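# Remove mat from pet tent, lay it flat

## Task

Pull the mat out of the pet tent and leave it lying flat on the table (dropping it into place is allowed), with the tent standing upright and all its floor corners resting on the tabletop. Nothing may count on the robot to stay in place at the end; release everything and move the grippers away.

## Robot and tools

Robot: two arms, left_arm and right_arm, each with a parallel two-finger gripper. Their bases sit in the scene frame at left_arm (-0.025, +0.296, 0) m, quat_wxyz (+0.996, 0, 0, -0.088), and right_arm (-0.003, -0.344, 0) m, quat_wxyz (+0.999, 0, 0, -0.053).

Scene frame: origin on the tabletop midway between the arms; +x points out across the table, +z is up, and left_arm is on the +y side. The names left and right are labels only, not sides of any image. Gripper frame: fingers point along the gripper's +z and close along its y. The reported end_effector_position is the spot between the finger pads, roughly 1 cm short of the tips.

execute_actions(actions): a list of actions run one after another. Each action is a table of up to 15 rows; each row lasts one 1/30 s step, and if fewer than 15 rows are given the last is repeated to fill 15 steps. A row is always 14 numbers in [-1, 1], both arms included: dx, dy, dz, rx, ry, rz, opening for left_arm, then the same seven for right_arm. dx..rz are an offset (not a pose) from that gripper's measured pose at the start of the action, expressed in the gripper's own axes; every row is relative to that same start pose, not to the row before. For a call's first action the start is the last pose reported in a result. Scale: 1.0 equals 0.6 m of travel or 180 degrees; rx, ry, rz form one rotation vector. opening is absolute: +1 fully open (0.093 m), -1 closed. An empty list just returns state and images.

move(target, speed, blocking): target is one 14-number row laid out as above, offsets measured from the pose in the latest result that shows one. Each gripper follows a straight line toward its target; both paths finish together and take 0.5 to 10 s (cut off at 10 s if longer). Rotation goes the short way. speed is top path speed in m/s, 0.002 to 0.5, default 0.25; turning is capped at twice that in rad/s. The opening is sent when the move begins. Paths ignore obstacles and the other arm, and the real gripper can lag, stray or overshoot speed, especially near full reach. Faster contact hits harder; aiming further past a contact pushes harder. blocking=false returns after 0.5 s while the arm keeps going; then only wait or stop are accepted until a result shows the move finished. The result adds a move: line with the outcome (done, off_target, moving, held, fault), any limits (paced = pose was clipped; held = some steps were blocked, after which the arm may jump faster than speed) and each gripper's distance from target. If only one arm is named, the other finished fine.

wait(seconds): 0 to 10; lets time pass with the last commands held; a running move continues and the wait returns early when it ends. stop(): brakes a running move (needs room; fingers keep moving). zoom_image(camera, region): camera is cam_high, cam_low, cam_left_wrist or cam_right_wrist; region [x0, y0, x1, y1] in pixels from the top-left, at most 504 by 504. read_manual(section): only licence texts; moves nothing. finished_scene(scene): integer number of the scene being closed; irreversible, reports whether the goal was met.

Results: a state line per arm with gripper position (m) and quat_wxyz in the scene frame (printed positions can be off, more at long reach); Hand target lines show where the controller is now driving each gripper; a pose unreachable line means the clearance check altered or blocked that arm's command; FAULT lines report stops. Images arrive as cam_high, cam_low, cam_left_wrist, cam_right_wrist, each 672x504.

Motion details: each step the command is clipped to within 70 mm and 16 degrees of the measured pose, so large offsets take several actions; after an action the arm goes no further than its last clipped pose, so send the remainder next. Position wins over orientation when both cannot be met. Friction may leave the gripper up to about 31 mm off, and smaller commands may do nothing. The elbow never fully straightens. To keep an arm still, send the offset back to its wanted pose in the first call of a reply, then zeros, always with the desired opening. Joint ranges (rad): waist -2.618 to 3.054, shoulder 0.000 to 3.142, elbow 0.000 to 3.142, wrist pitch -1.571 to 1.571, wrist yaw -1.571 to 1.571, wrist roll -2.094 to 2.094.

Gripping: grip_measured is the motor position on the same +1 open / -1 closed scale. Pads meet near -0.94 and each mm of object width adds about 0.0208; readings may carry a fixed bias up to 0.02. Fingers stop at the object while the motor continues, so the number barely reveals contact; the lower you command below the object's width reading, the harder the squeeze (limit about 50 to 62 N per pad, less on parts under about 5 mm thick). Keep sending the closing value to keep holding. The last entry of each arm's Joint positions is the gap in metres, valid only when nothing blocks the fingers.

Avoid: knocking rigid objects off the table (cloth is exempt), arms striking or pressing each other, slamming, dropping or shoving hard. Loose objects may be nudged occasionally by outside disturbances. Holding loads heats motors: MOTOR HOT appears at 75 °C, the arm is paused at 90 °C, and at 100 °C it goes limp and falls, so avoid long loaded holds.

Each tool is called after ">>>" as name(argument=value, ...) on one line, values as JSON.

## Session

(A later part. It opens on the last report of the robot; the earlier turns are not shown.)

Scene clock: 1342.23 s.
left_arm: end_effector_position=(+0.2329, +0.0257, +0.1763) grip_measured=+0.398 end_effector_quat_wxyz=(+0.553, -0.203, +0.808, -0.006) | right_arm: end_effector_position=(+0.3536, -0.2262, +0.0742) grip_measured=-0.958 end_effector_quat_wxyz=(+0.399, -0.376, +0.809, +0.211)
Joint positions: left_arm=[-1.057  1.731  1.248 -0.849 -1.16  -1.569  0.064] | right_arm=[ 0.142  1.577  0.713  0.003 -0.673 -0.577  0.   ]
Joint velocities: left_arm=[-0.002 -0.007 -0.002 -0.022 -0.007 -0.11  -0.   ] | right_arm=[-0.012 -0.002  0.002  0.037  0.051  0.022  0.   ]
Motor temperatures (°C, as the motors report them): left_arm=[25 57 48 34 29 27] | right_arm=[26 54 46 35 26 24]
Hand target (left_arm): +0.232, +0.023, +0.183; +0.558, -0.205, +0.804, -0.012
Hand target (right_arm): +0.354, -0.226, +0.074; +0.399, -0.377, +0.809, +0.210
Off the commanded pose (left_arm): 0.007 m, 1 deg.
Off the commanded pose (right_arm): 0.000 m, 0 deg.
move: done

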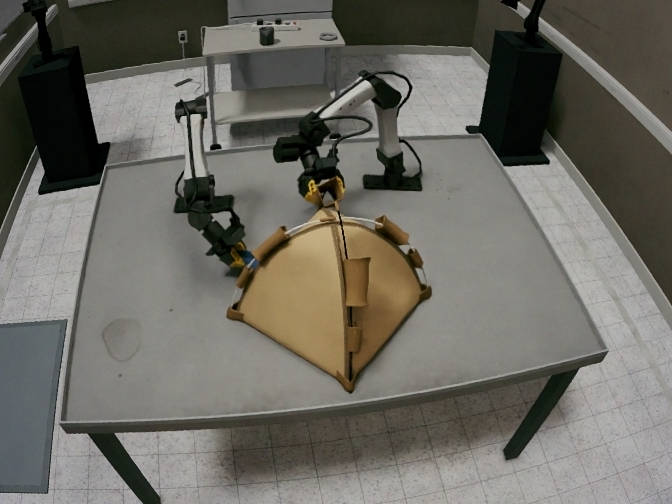

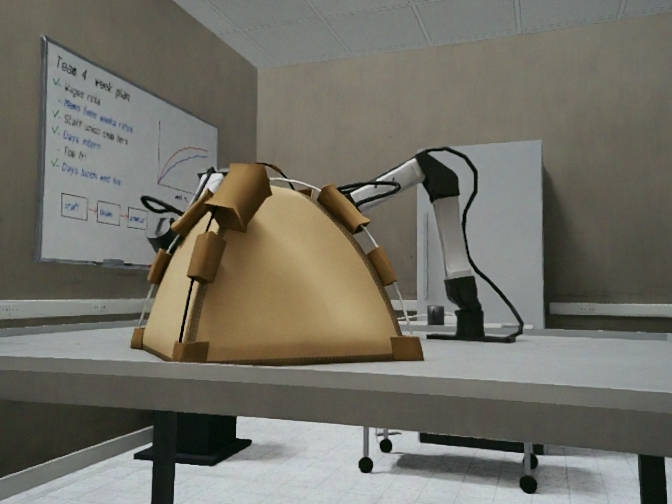

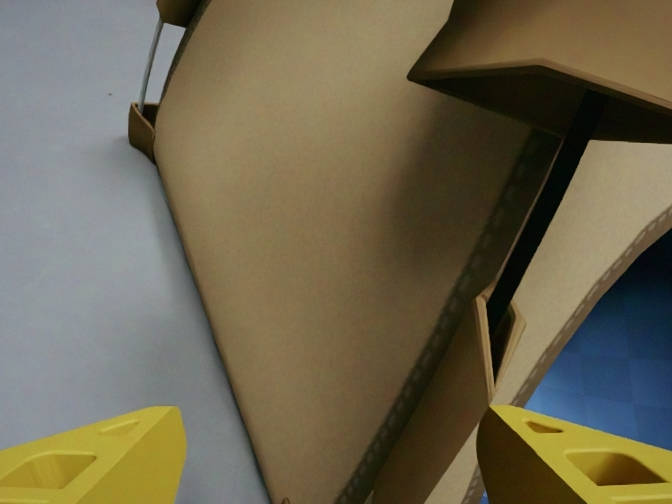

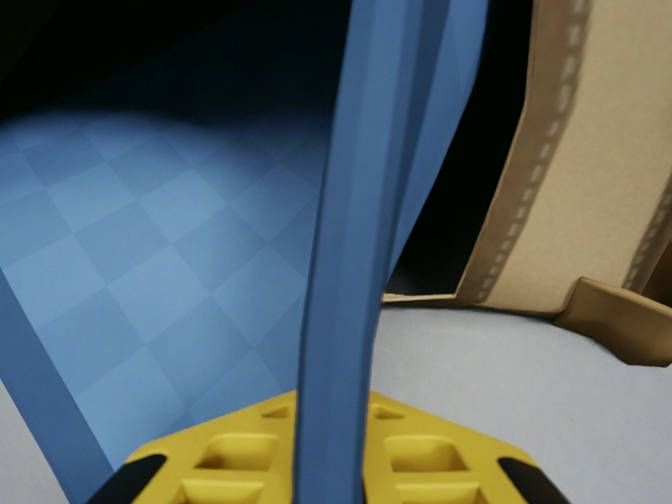

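>>> move(target=[-0.358,-0.148,-0.0505,0.098,0.110,0.151,0.4, 0,0,0,0,0,0,-1], speed=0.15)

Scene clock: 1351.93 s.
left_arm: end_effector_position=(+0.2963, +0.0112, +0.4052) grip_measured=+0.398 end_effector_quat_wxyz=(+0.438, +0.076, +0.895, -0.044) | right_arm: end_effector_position=(+0.3536, -0.2262, +0.0742) grip_measured=-0.958 end_effector_quat_wxyz=(+0.399, -0.376, +0.810, +0.211)
Joint positions: left_arm=[-0.761  2.01   2.753 -1.56  -0.571 -0.537  0.064] | right_arm=[ 0.142  1.577  0.713  0.003 -0.673 -0.575  0.   ]
Joint velocities: left_arm=[-0.002 -0.007 -0.007 -0.022 -0.051  0.007  0.   ] | right_arm=[ 0.002  0.007 -0.007  0.066  0.051  0.051  0.   ]
Motor temperatures (°C, as the motors report them): left_arm=[25 56 50 34 29 27] | right_arm=[26 53 47 35 26 24]
Hand target (left_arm): +0.300, +0.010, +0.399; +0.429, +0.082, +0.899, -0.038
Hand target (right_arm): +0.354, -0.226, +0.074; +0.399, -0.376, +0.809, +0.211
Off the commanded pose (left_arm): 0.006 m, 3 deg.
Off the commanded pose (right_arm): 0.000 m, 0 deg.
joint sent to its limit (left arm) — the command would take joint 4 (wrist pitch) past its lower limit, so that joint was sent only as far as its limit.
move: off_target (left_arm)

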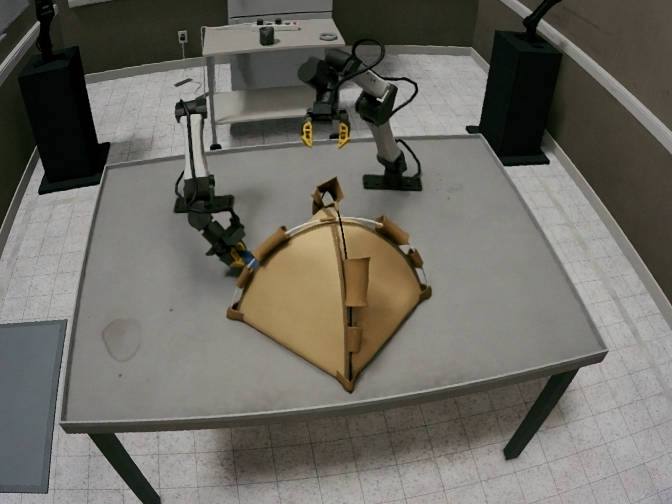

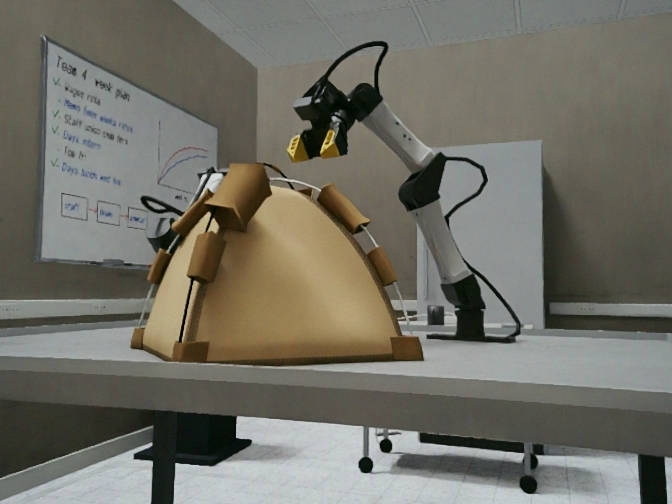

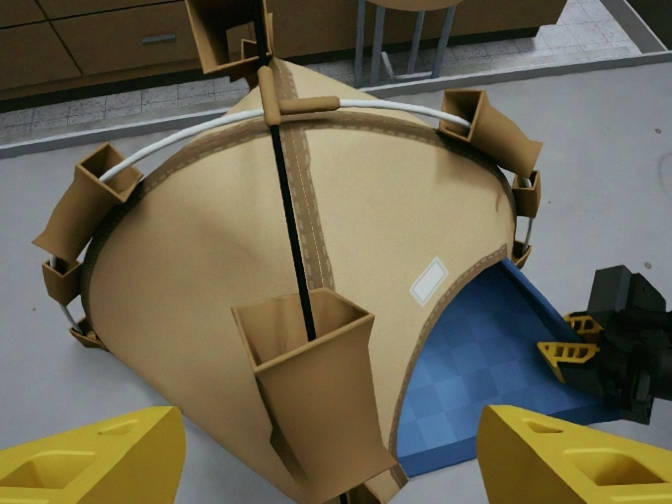

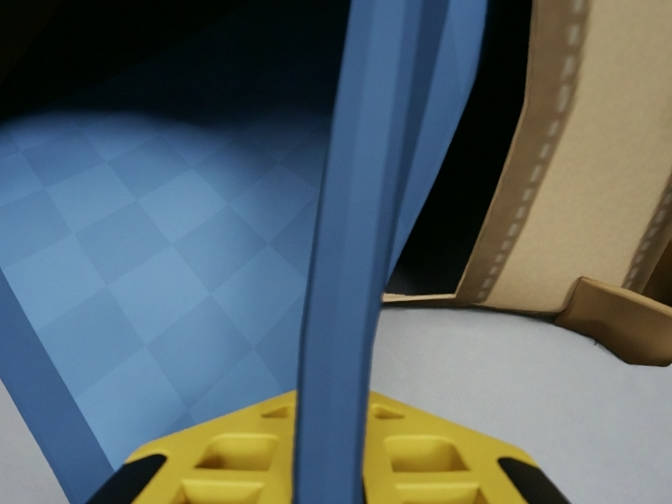

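>>> move(target=[-0.047,0.062,0.261,0,0,0,0.4, 0,0,0,0,0,0,-1], speed=0.12)

Scene clock: 1370.73 s.
left_arm: end_effector_position=(+0.4356, +0.0233, +0.3389) grip_measured=+0.398 end_effector_quat_wxyz=(+0.444, +0.071, +0.892, -0.042) | right_arm: end_effector_position=(+0.3536, -0.2262, +0.0742) grip_measured=-0.958 end_effector_quat_wxyz=(+0.399, -0.375, +0.810, +0.211)
Joint positions: left_arm=[-0.473  2.085  2.456 -1.077 -0.374 -0.315  0.064] | right_arm=[ 0.142  1.577  0.713  0.003 -0.673 -0.573  0.   ]
Joint velocities: left_arm=[-0.002 -0.002 -0.012 -0.022  0.037  0.081  0.   ] | right_arm=[-0.017 -0.002 -0.027  0.051  0.022  0.007  0.   ]
Motor temperatures (°C, as the motors report them): left_arm=[25 55 50 36 28 27] | right_arm=[26 51 47 35 26 24]
Hand target (left_arm): +0.441, +0.021, +0.331; +0.439, +0.077, +0.894, -0.042
Hand target (right_arm): +0.354, -0.226, +0.074; +0.399, -0.376, +0.810, +0.211
Off the commanded pose (left_arm): 0.010 m, 1 deg.
Off the commanded pose (right_arm): 0.000 m, 0 deg.
move: done

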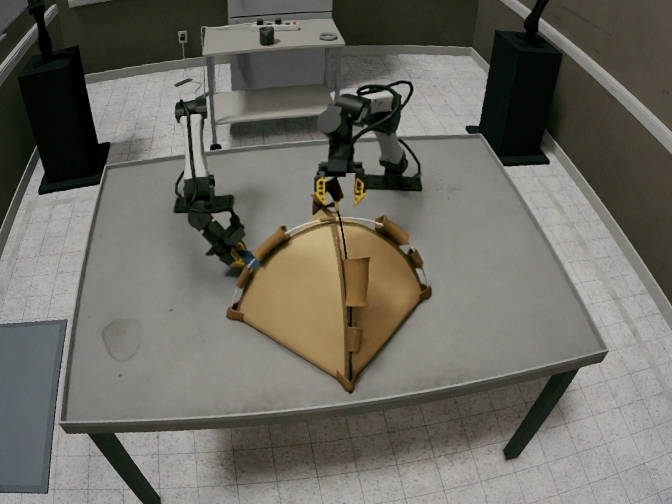

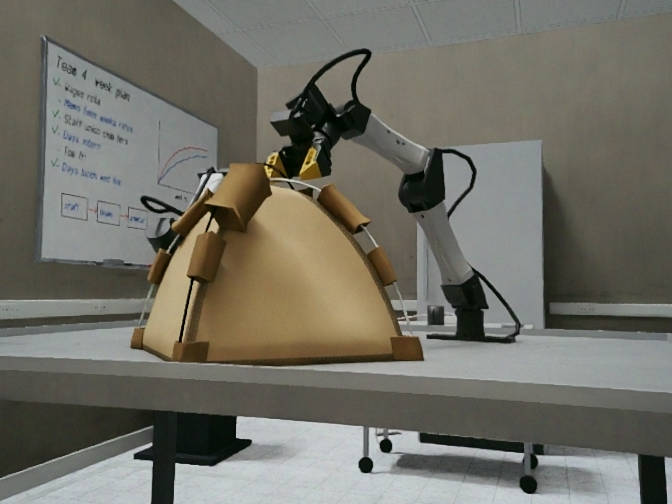

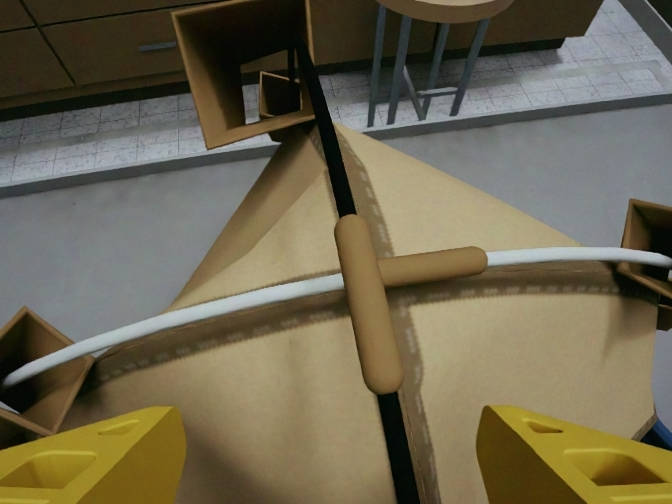

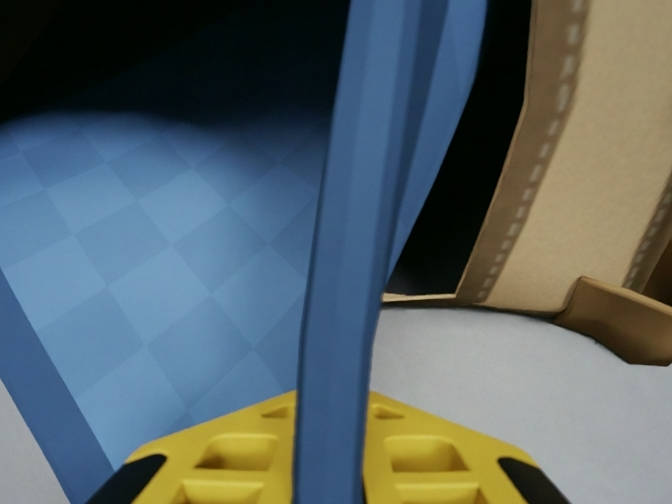

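>>> execute_actions(actions=[[[-0.001,-0.004,0.008,0,0,0,0.4, 0,0,0,0,0,0,-1],[-0.002,-0.008,0.016,0,0,0,0.4, 0,0,0,0,0,0,-1],[-0.003,-0.011,0.024,0,0,0,0.4, 0,0,0,0,0,0,-1],[-0.004,-0.014,0.032,0,0,0,0.4, 0,0,0,0,0,0,-1],[-0.005,-0.017,0.04,0,0,0,0.4, 0,0,0,0,0,0,-1],[-0.006,-0.02,0.046,0,0,0,0.4, 0,0,0,0,0,0,-1],[-0.0075,-0.0225,0.052,0,0,0,0.4, 0,0,0,0,0,0,-1]]])

>>> wait(seconds=0.6)

Scene clock: 1394.77 s.
left_arm: end_effector_position=(+0.4592, +0.0052, +0.3263) grip_measured=+0.398 end_effector_quat_wxyz=(+0.449, +0.070, +0.889, -0.045) | right_arm: end_effector_position=(+0.3536, -0.2262, +0.0742) grip_measured=-0.958 end_effector_quat_wxyz=(+0.398, -0.374, +0.810, +0.212)
Joint positions: left_arm=[-0.473  2.226  2.623 -1.086 -0.374 -0.314  0.064] | right_arm=[ 0.142  1.577  0.713  0.003 -0.673 -0.572  0.   ]
Joint velocities: left_arm=[-0.002  0.105  0.178 -0.154 -0.081  0.022 -0.001] | right_arm=[-0.012 -0.007 -0.002  0.022  0.007 -0.022  0.   ]
Motor temperatures (°C, as the motors report them): left_arm=[25 59 52 38 28 27] | right_arm=[26 49 48 35 26 24]
Hand target (left_arm): +0.460, +0.005, +0.323; +0.445, +0.071, +0.892, -0.042
Hand target (right_arm): +0.354, -0.226, +0.074; +0.399, -0.375, +0.810, +0.211
Off the commanded pose (left_arm): 0.003 m, 1 deg.
Off the commanded pose (right_arm): 0.000 m, 0 deg.

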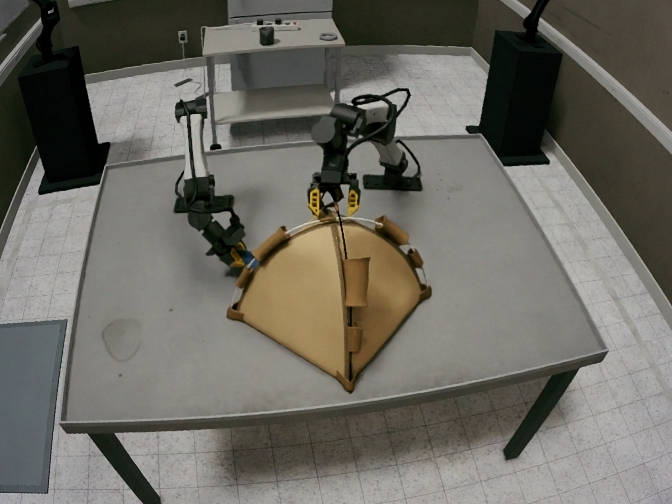

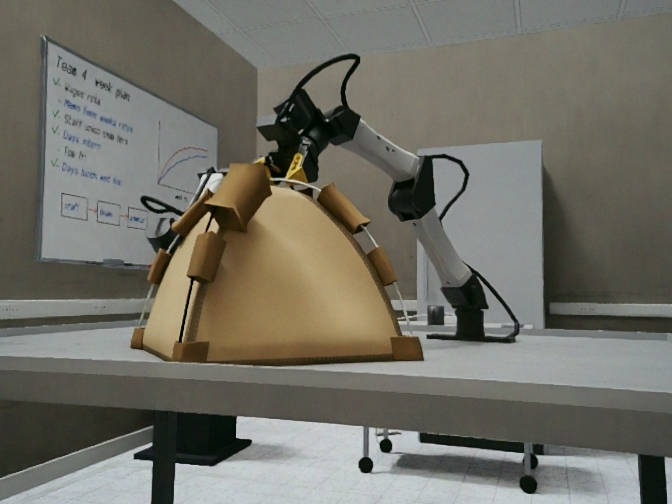

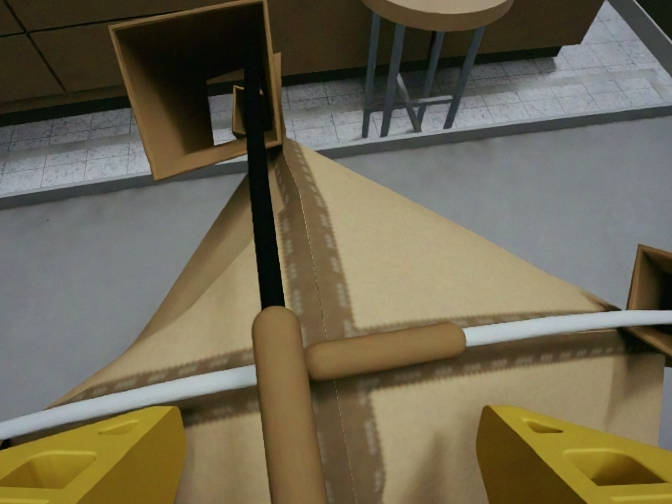

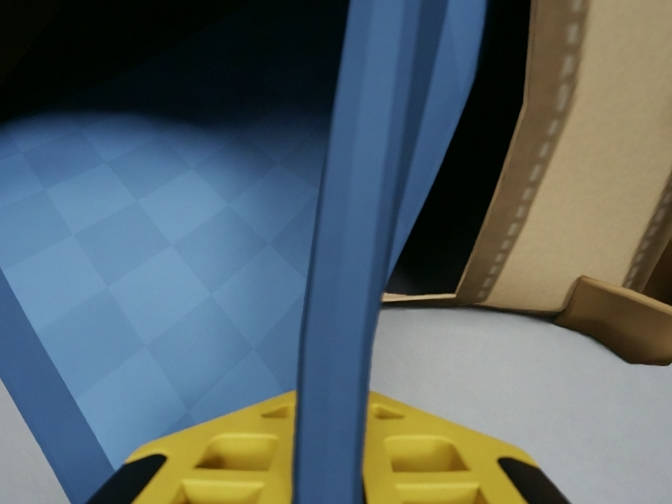

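Scene clock: 1395.37 s.
left_arm: end_effector_position=(+0.4584, +0.0058, +0.3291) grip_measured=+0.398 end_effector_quat_wxyz=(+0.451, +0.070, +0.889, -0.046) | right_arm: end_effector_position=(+0.3536, -0.2262, +0.0742) grip_measured=-0.958 end_effector_quat_wxyz=(+0.398, -0.374, +0.810, +0.212)
Joint positions: left_arm=[-0.473  2.228  2.639 -1.096 -0.374 -0.314  0.064] | right_arm=[ 0.142  1.577  0.713  0.003 -0.673 -0.572  0.   ]
Joint velocities: left_arm=[-0.002 -0.022 -0.007 -0.066 -0.037 -0.007 -0.001] | right_arm=[ 0.002 -0.007 -0.002  0.022 -0.007 -0.051  0.   ]
Motor temperatures (°C, as the motors report them): left_arm=[25 59 52 38 28 27] | right_arm=[26 49 48 35 26 24]
Hand target (left_arm): +0.460, +0.005, +0.323; +0.445, +0.071, +0.892, -0.042
Hand target (right_arm): +0.354, -0.226, +0.074; +0.399, -0.375, +0.810, +0.211
Off the commanded pose (left_arm): 0.006 m, 1 deg.
Off the commanded pose (right_arm): 0.000 m, 0 deg.
wait: 0.60 s; at rest by 0.30 s

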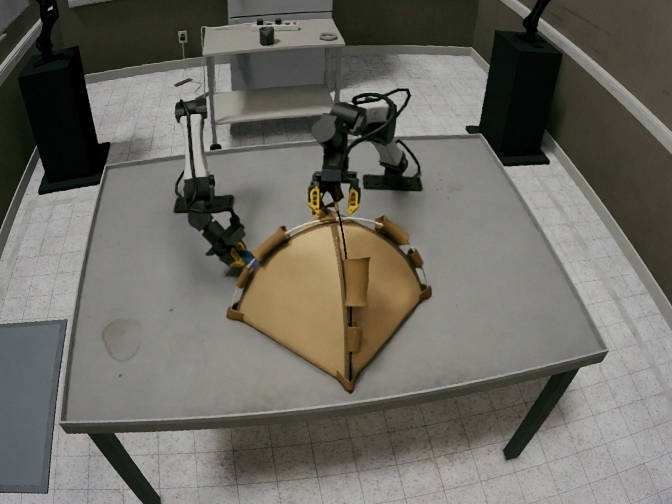

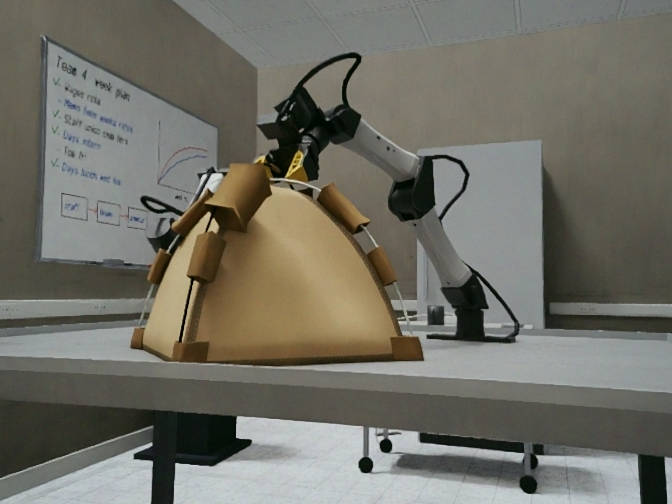

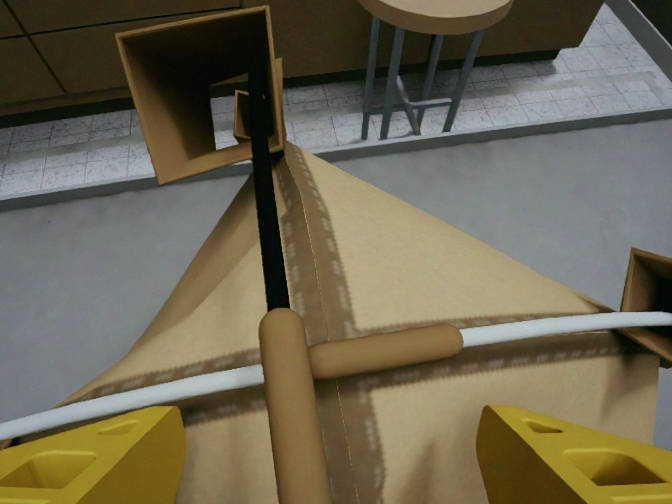

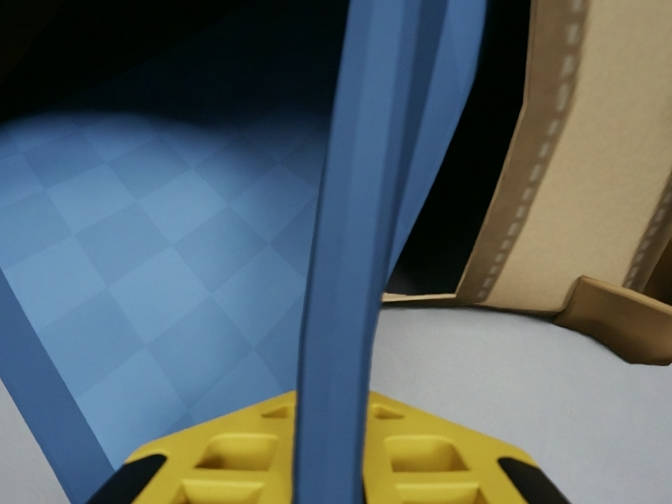

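>>> execute_actions(actions=[[[0,0.004,0,0,0,0,0.1, 0,0,0,0,0,0,-1],[0,0.006,0,0,0,0,-0.2, 0,0,0,0,0,0,-1],[0,0.008,0,0,0,0,-0.4, 0,0,0,0,0,0,-1],[0,0.01,0,0,0,0,-0.55, 0,0,0,0,0,0,-1],[0,0.01,0,0,0,0,-0.65, 0,0,0,0,0,0,-1],[0,0.01,0,0,0,0,-0.75, 0,0,0,0,0,0,-1],[0,0.01,0,0,0,0,-0.85, 0,0,0,0,0,0,-1],[0,0.01,0,0,0,0,-0.95, 0,0,0,0,0,0,-1],[0,0.01,0,0,0,0,-1, 0,0,0,0,0,0,-1]]])

>>> wait(seconds=0.6)

Scene clock: 1404.53 s.
left_arm: end_effector_position=(+0.4591, +0.0072, +0.3290) grip_measured=-1.000 end_effector_quat_wxyz=(+0.451, +0.066, +0.889, -0.047) | right_arm: end_effector_position=(+0.3535, -0.2259, +0.0744) grip_measured=-0.958 end_effector_quat_wxyz=(+0.398, -0.373, +0.810, +0.213)
Joint positions: left_arm=[-0.47   2.22   2.621 -1.085 -0.374 -0.318  0.   ] | right_arm=[ 0.142  1.577  0.713  0.003 -0.675 -0.57   0.   ]
Joint velocities: left_arm=[-0.007 -0.002 -0.002  0.051  0.022 -0.066  0.   ] | right_arm=[-0.002  0.002 -0.012 -0.037  0.007 -0.022  0.   ]
Motor temperatures (°C, as the motors report them): left_arm=[25 61 53 38 28 27] | right_arm=[26 49 48 35 26 24]
Hand target (left_arm): +0.460, +0.012, +0.329; +0.450, +0.069, +0.889, -0.046
Hand target (right_arm): +0.354, -0.226, +0.074; +0.398, -0.374, +0.810, +0.212
Off the commanded pose (left_arm): 0.005 m, 0 deg.
Off the commanded pose (right_arm): 0.000 m, 0 deg.

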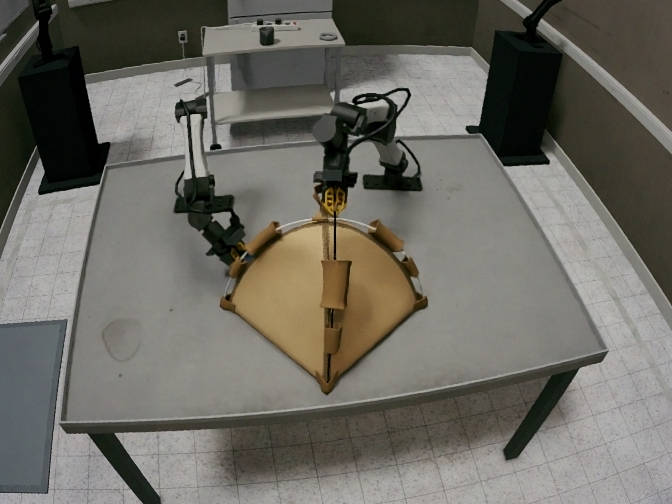

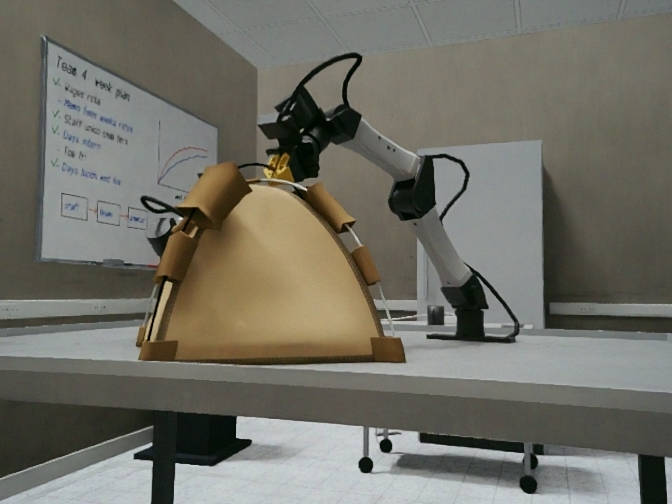

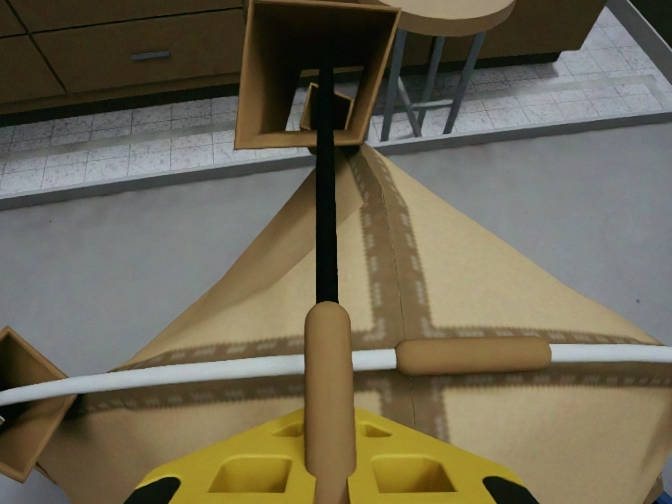

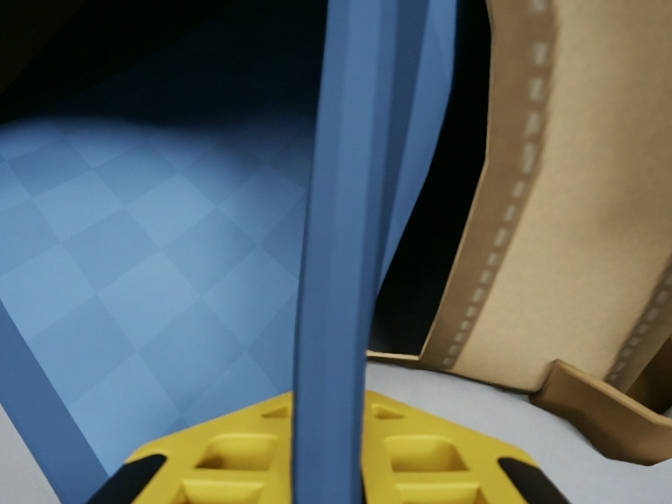

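Scene clock: 1405.13 s.
left_arm: end_effector_position=(+0.4592, +0.0072, +0.3290) grip_measured=-1.000 end_effector_quat_wxyz=(+0.452, +0.066, +0.889, -0.047) | right_arm: end_effector_position=(+0.3535, -0.2259, +0.0744) grip_measured=-0.958 end_effector_quat_wxyz=(+0.398, -0.373, +0.810, +0.213)
Joint positions: left_arm=[-0.47   2.22   2.621 -1.084 -0.374 -0.318  0.   ] | right_arm=[ 0.142  1.577  0.713  0.003 -0.675 -0.57   0.   ]
Joint velocities: left_arm=[-0.017 -0.017 -0.007  0.007  0.007  0.007  0.   ] | right_arm=[-0.007  0.002 -0.012  0.007 -0.022 -0.066  0.   ]
Motor temperatures (°C, as the motors report them): left_arm=[25 62 52 38 28 27] | right_arm=[26 49 48 35 26 24]
Hand target (left_arm): +0.460, +0.012, +0.329; +0.450, +0.069, +0.889, -0.046
Hand target (right_arm): +0.354, -0.226, +0.074; +0.398, -0.374, +0.810, +0.212
Off the commanded pose (left_arm): 0.005 m, 0 deg.
Off the commanded pose (right_arm): 0.000 m, 0 deg.
wait: 0.60 s; at rest by 0.17 s

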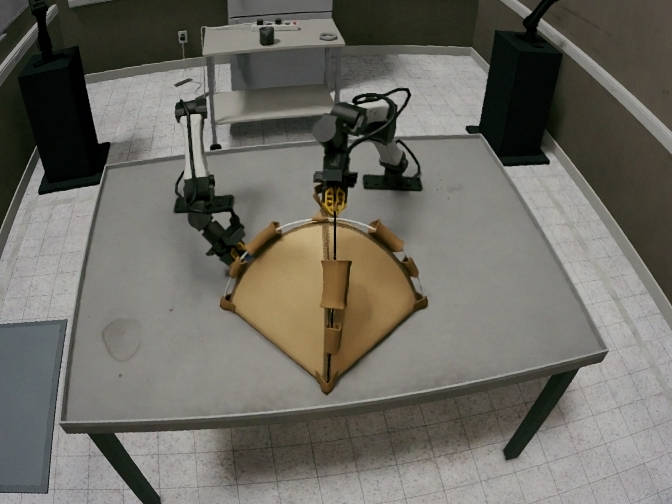

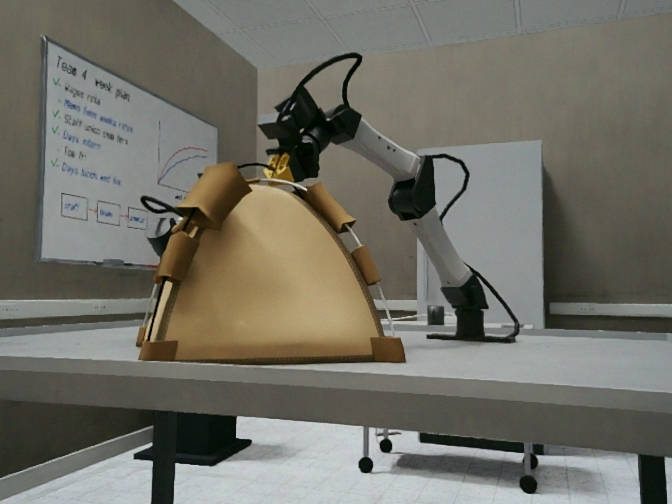

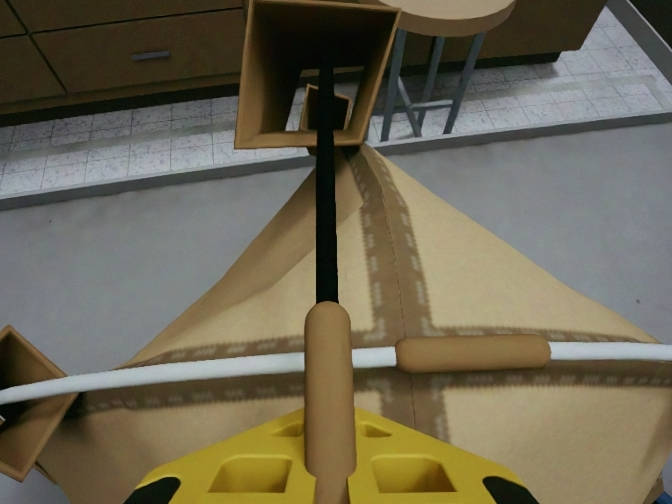

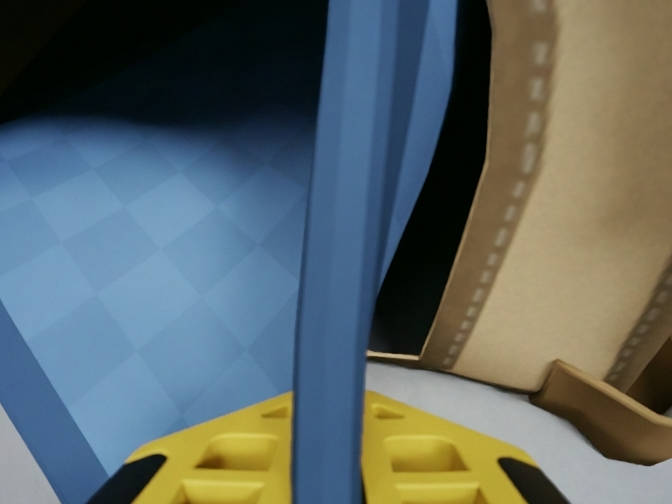

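>>> move(target=[0.0325,0.060,-0.030,-0.111,-0.002,-0.083,-1, 0,0,0,0,0,0,-1], speed=0.08)

Scene clock: 1421.00 s.
left_arm: end_effector_position=(+0.4359, +0.0451, +0.3257) grip_measured=-1.000 end_effector_quat_wxyz=(+0.451, -0.106, +0.886, +0.033) | right_arm: end_effector_position=(+0.3542, -0.2259, +0.0750) grip_measured=-0.958 end_effector_quat_wxyz=(+0.400, -0.374, +0.809, +0.212)
Joint positions: left_arm=[-0.524  2.294  2.794 -1.363 -0.679 -0.679  0.   ] | right_arm=[ 0.142  1.577  0.713  0.008 -0.675 -0.569  0.   ]
Joint velocities: left_arm=[ 0.002  0.056  0.125 -0.11  -0.081  0.081  0.   ] | right_arm=[-0.012  0.002  0.012 -0.022  0.051 -0.066  0.   ]
Motor temperatures (°C, as the motors report them): left_arm=[25 69 51 39 28 27] | right_arm=[26 48 48 35 26 24]
Hand target (left_arm): +0.439, +0.047, +0.323; +0.458, -0.125, +0.879, +0.043
Hand target (right_arm): +0.353, -0.226, +0.074; +0.398, -0.373, +0.810, +0.213
Off the commanded pose (left_arm): 0.005 m, 3 deg.
Off the commanded pose (right_arm): 0.001 m, 0 deg.
move: off_target (left_arm)

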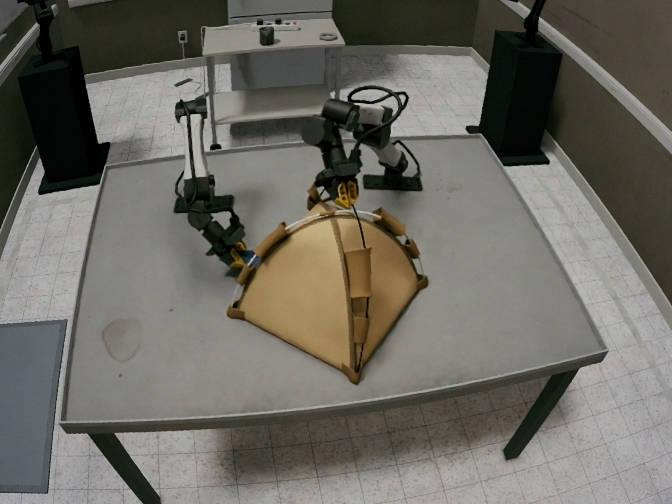

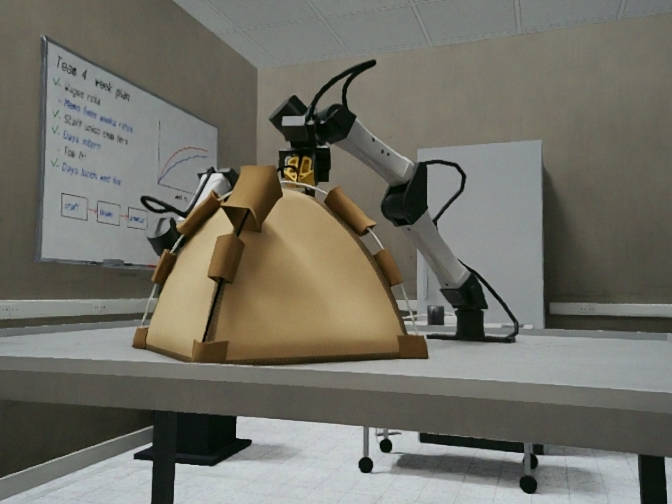

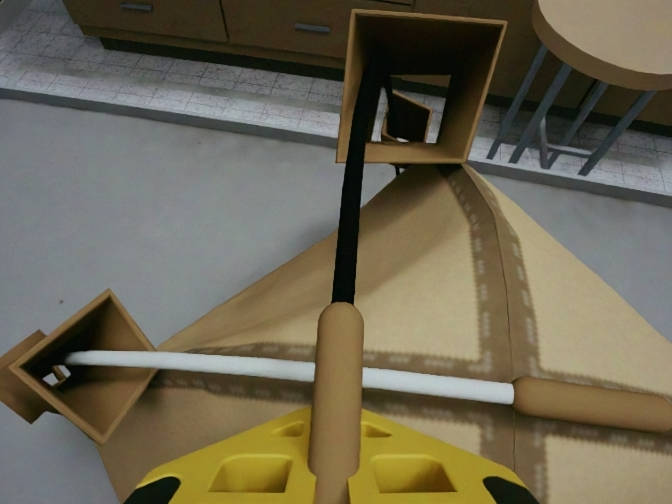

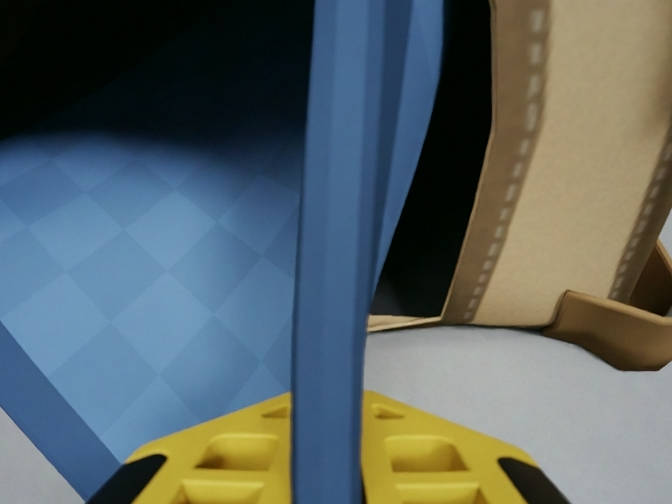

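>>> move(target=[-0.0075,0.134,0.010,0,0,0,-1, 0.062,-0.007,-0.029,0,0.045,0,-1], speed=0.05)

Scene clock: 1445.30 s.
left_arm: end_effector_position=(+0.4235, +0.0981, +0.3185) grip_measured=-1.000 end_effector_quat_wxyz=(+0.439, -0.083, +0.894, +0.006) | right_arm: end_effector_position=(+0.3359, -0.2418, +0.0581) grip_measured=-0.958 end_effector_quat_wxyz=(+0.361, -0.394, +0.819, +0.207)
Joint positions: left_arm=[-0.413  1.887  2.099 -1.003 -0.53  -0.552  0.   ] | right_arm=[ 0.096  1.577  0.713 -0.133 -0.68  -0.699  0.   ]
Joint velocities: left_arm=[ 0.007  0.017 -0.012  0.022 -0.022  0.11   0.   ] | right_arm=[ 0.012  0.007  0.017 -0.051  0.007 -0.066  0.   ]
Motor temperatures (°C, as the motors report them): left_arm=[25 69 53 38 29 27] | right_arm=[26 48 49 35 26 24]
Hand target (left_arm): +0.426, +0.124, +0.324; +0.450, -0.106, +0.886, +0.034
Hand target (right_arm): +0.334, -0.255, +0.056; +0.344, -0.386, +0.835, +0.187
Off the commanded pose (left_arm): 0.028 m, 4 deg.
Off the commanded pose (right_arm): 0.015 m, 4 deg.
move: off_target (left_arm, right_arm)

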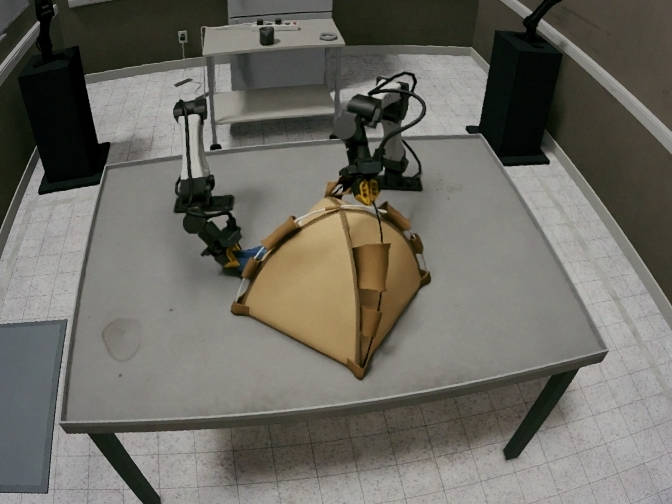

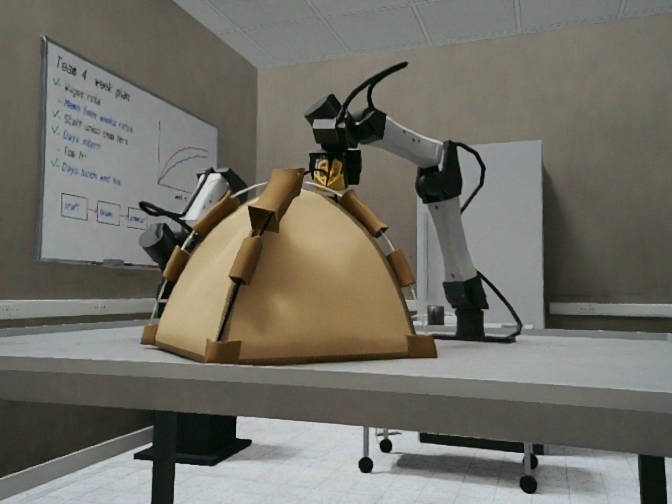

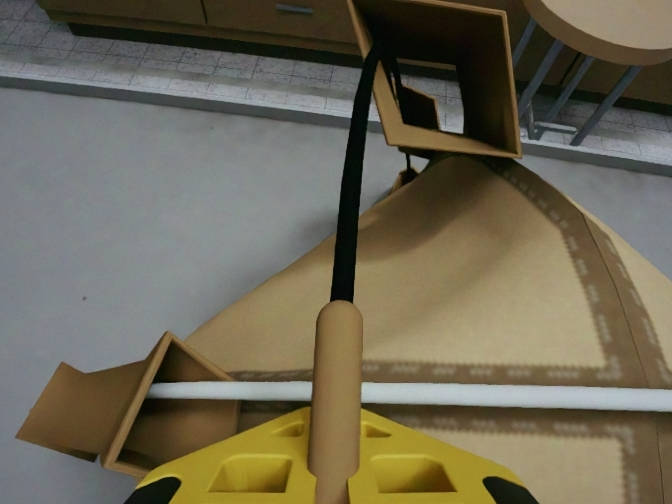

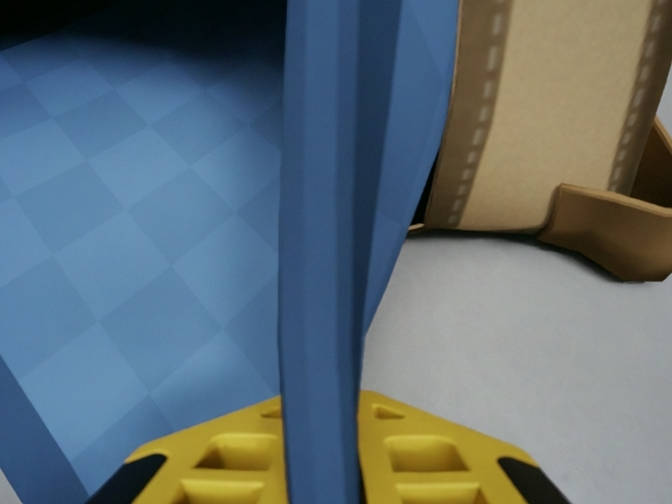

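>>> move(target=[-0.009,0.033,0.002,0,0,0,-1, 0.058,0.083,-0.060,0,0,0,-1], speed=0.05)

Scene clock: 1455.87 s.
left_arm: end_effector_position=(+0.4207, +0.0977, +0.3196) grip_measured=-1.000 end_effector_quat_wxyz=(+0.432, -0.065, +0.900, -0.015) | right_arm: end_effector_position=(+0.2867, -0.2438, +0.0745) grip_measured=-0.958 end_effector_quat_wxyz=(+0.395, -0.402, +0.801, +0.203)
Joint positions: left_arm=[-0.396  1.859  2.072 -0.989 -0.463 -0.519  0.   ] | right_arm=[ 0.068  1.312  0.518 -0.144 -0.722 -0.723  0.   ]
Joint velocities: left_arm=[ 0.022  0.007 -0.017 -0.022  0.051 -0.037  0.   ] | right_arm=[-0.012 -0.007  0.002  0.007  0.037 -0.007  0.   ]
Motor temperatures (°C, as the motors report them): left_arm=[26 71 52 39 29 27] | right_arm=[26 48 49 34 26 24]
Hand target (left_arm): +0.424, +0.118, +0.321; +0.439, -0.083, +0.895, +0.007
Hand target (right_arm): +0.267, -0.249, +0.057; +0.362, -0.393, +0.819, +0.208
Off the commanded pose (left_arm): 0.021 m, 3 deg.
Off the commanded pose (right_arm): 0.028 m, 5 deg.
move: off_target (left_arm, right_arm)

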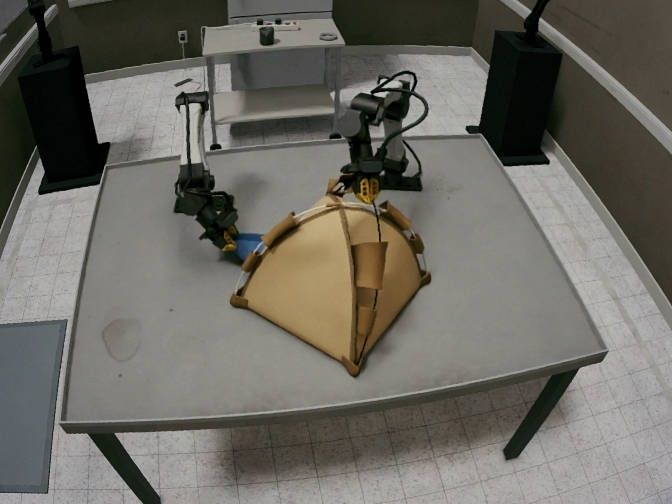

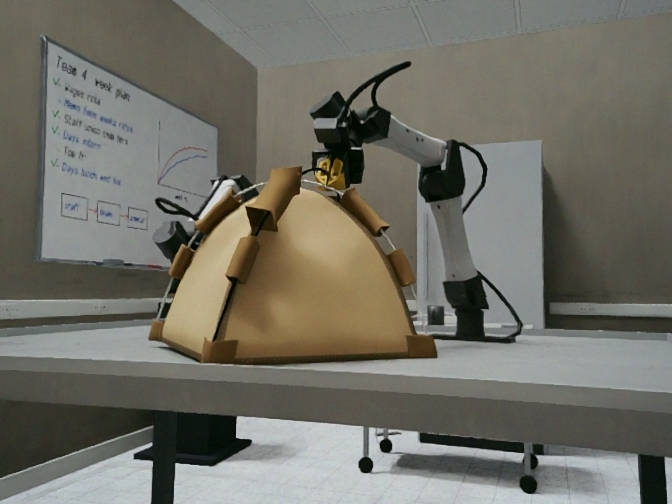

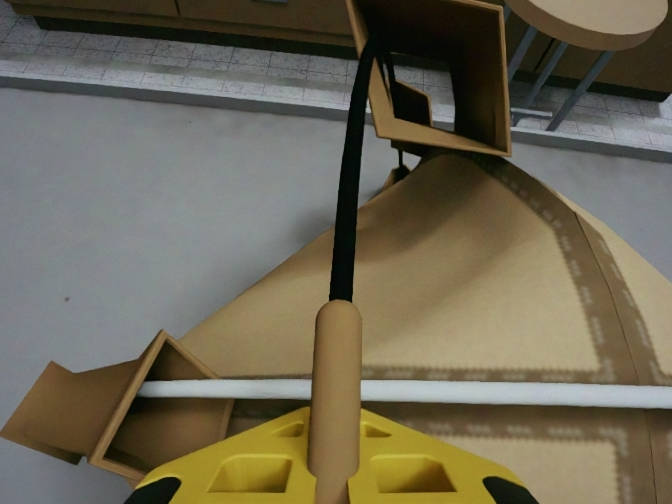

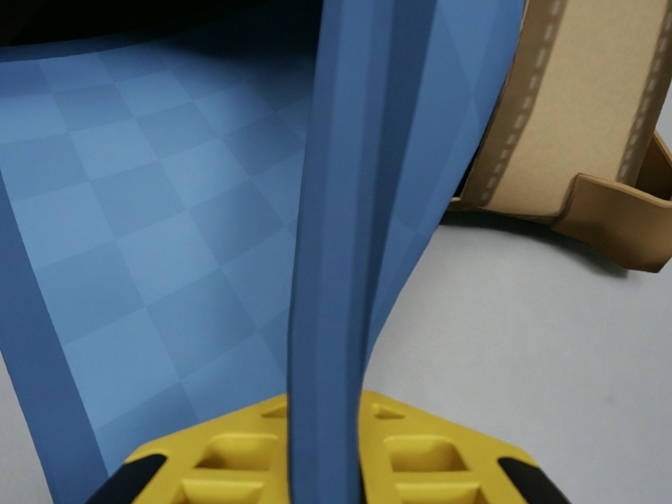

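>>> zoom_image(camera="cam_high", region=[160, 160, 400, 340])

Region (160, 160, 400, 340) of cam_high's 672x504 image, scaled by 2.100, with more detail than that image has; it fills the top 378 rows of this view, and the rest is white.

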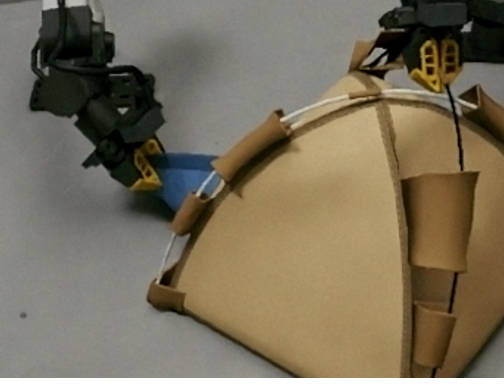

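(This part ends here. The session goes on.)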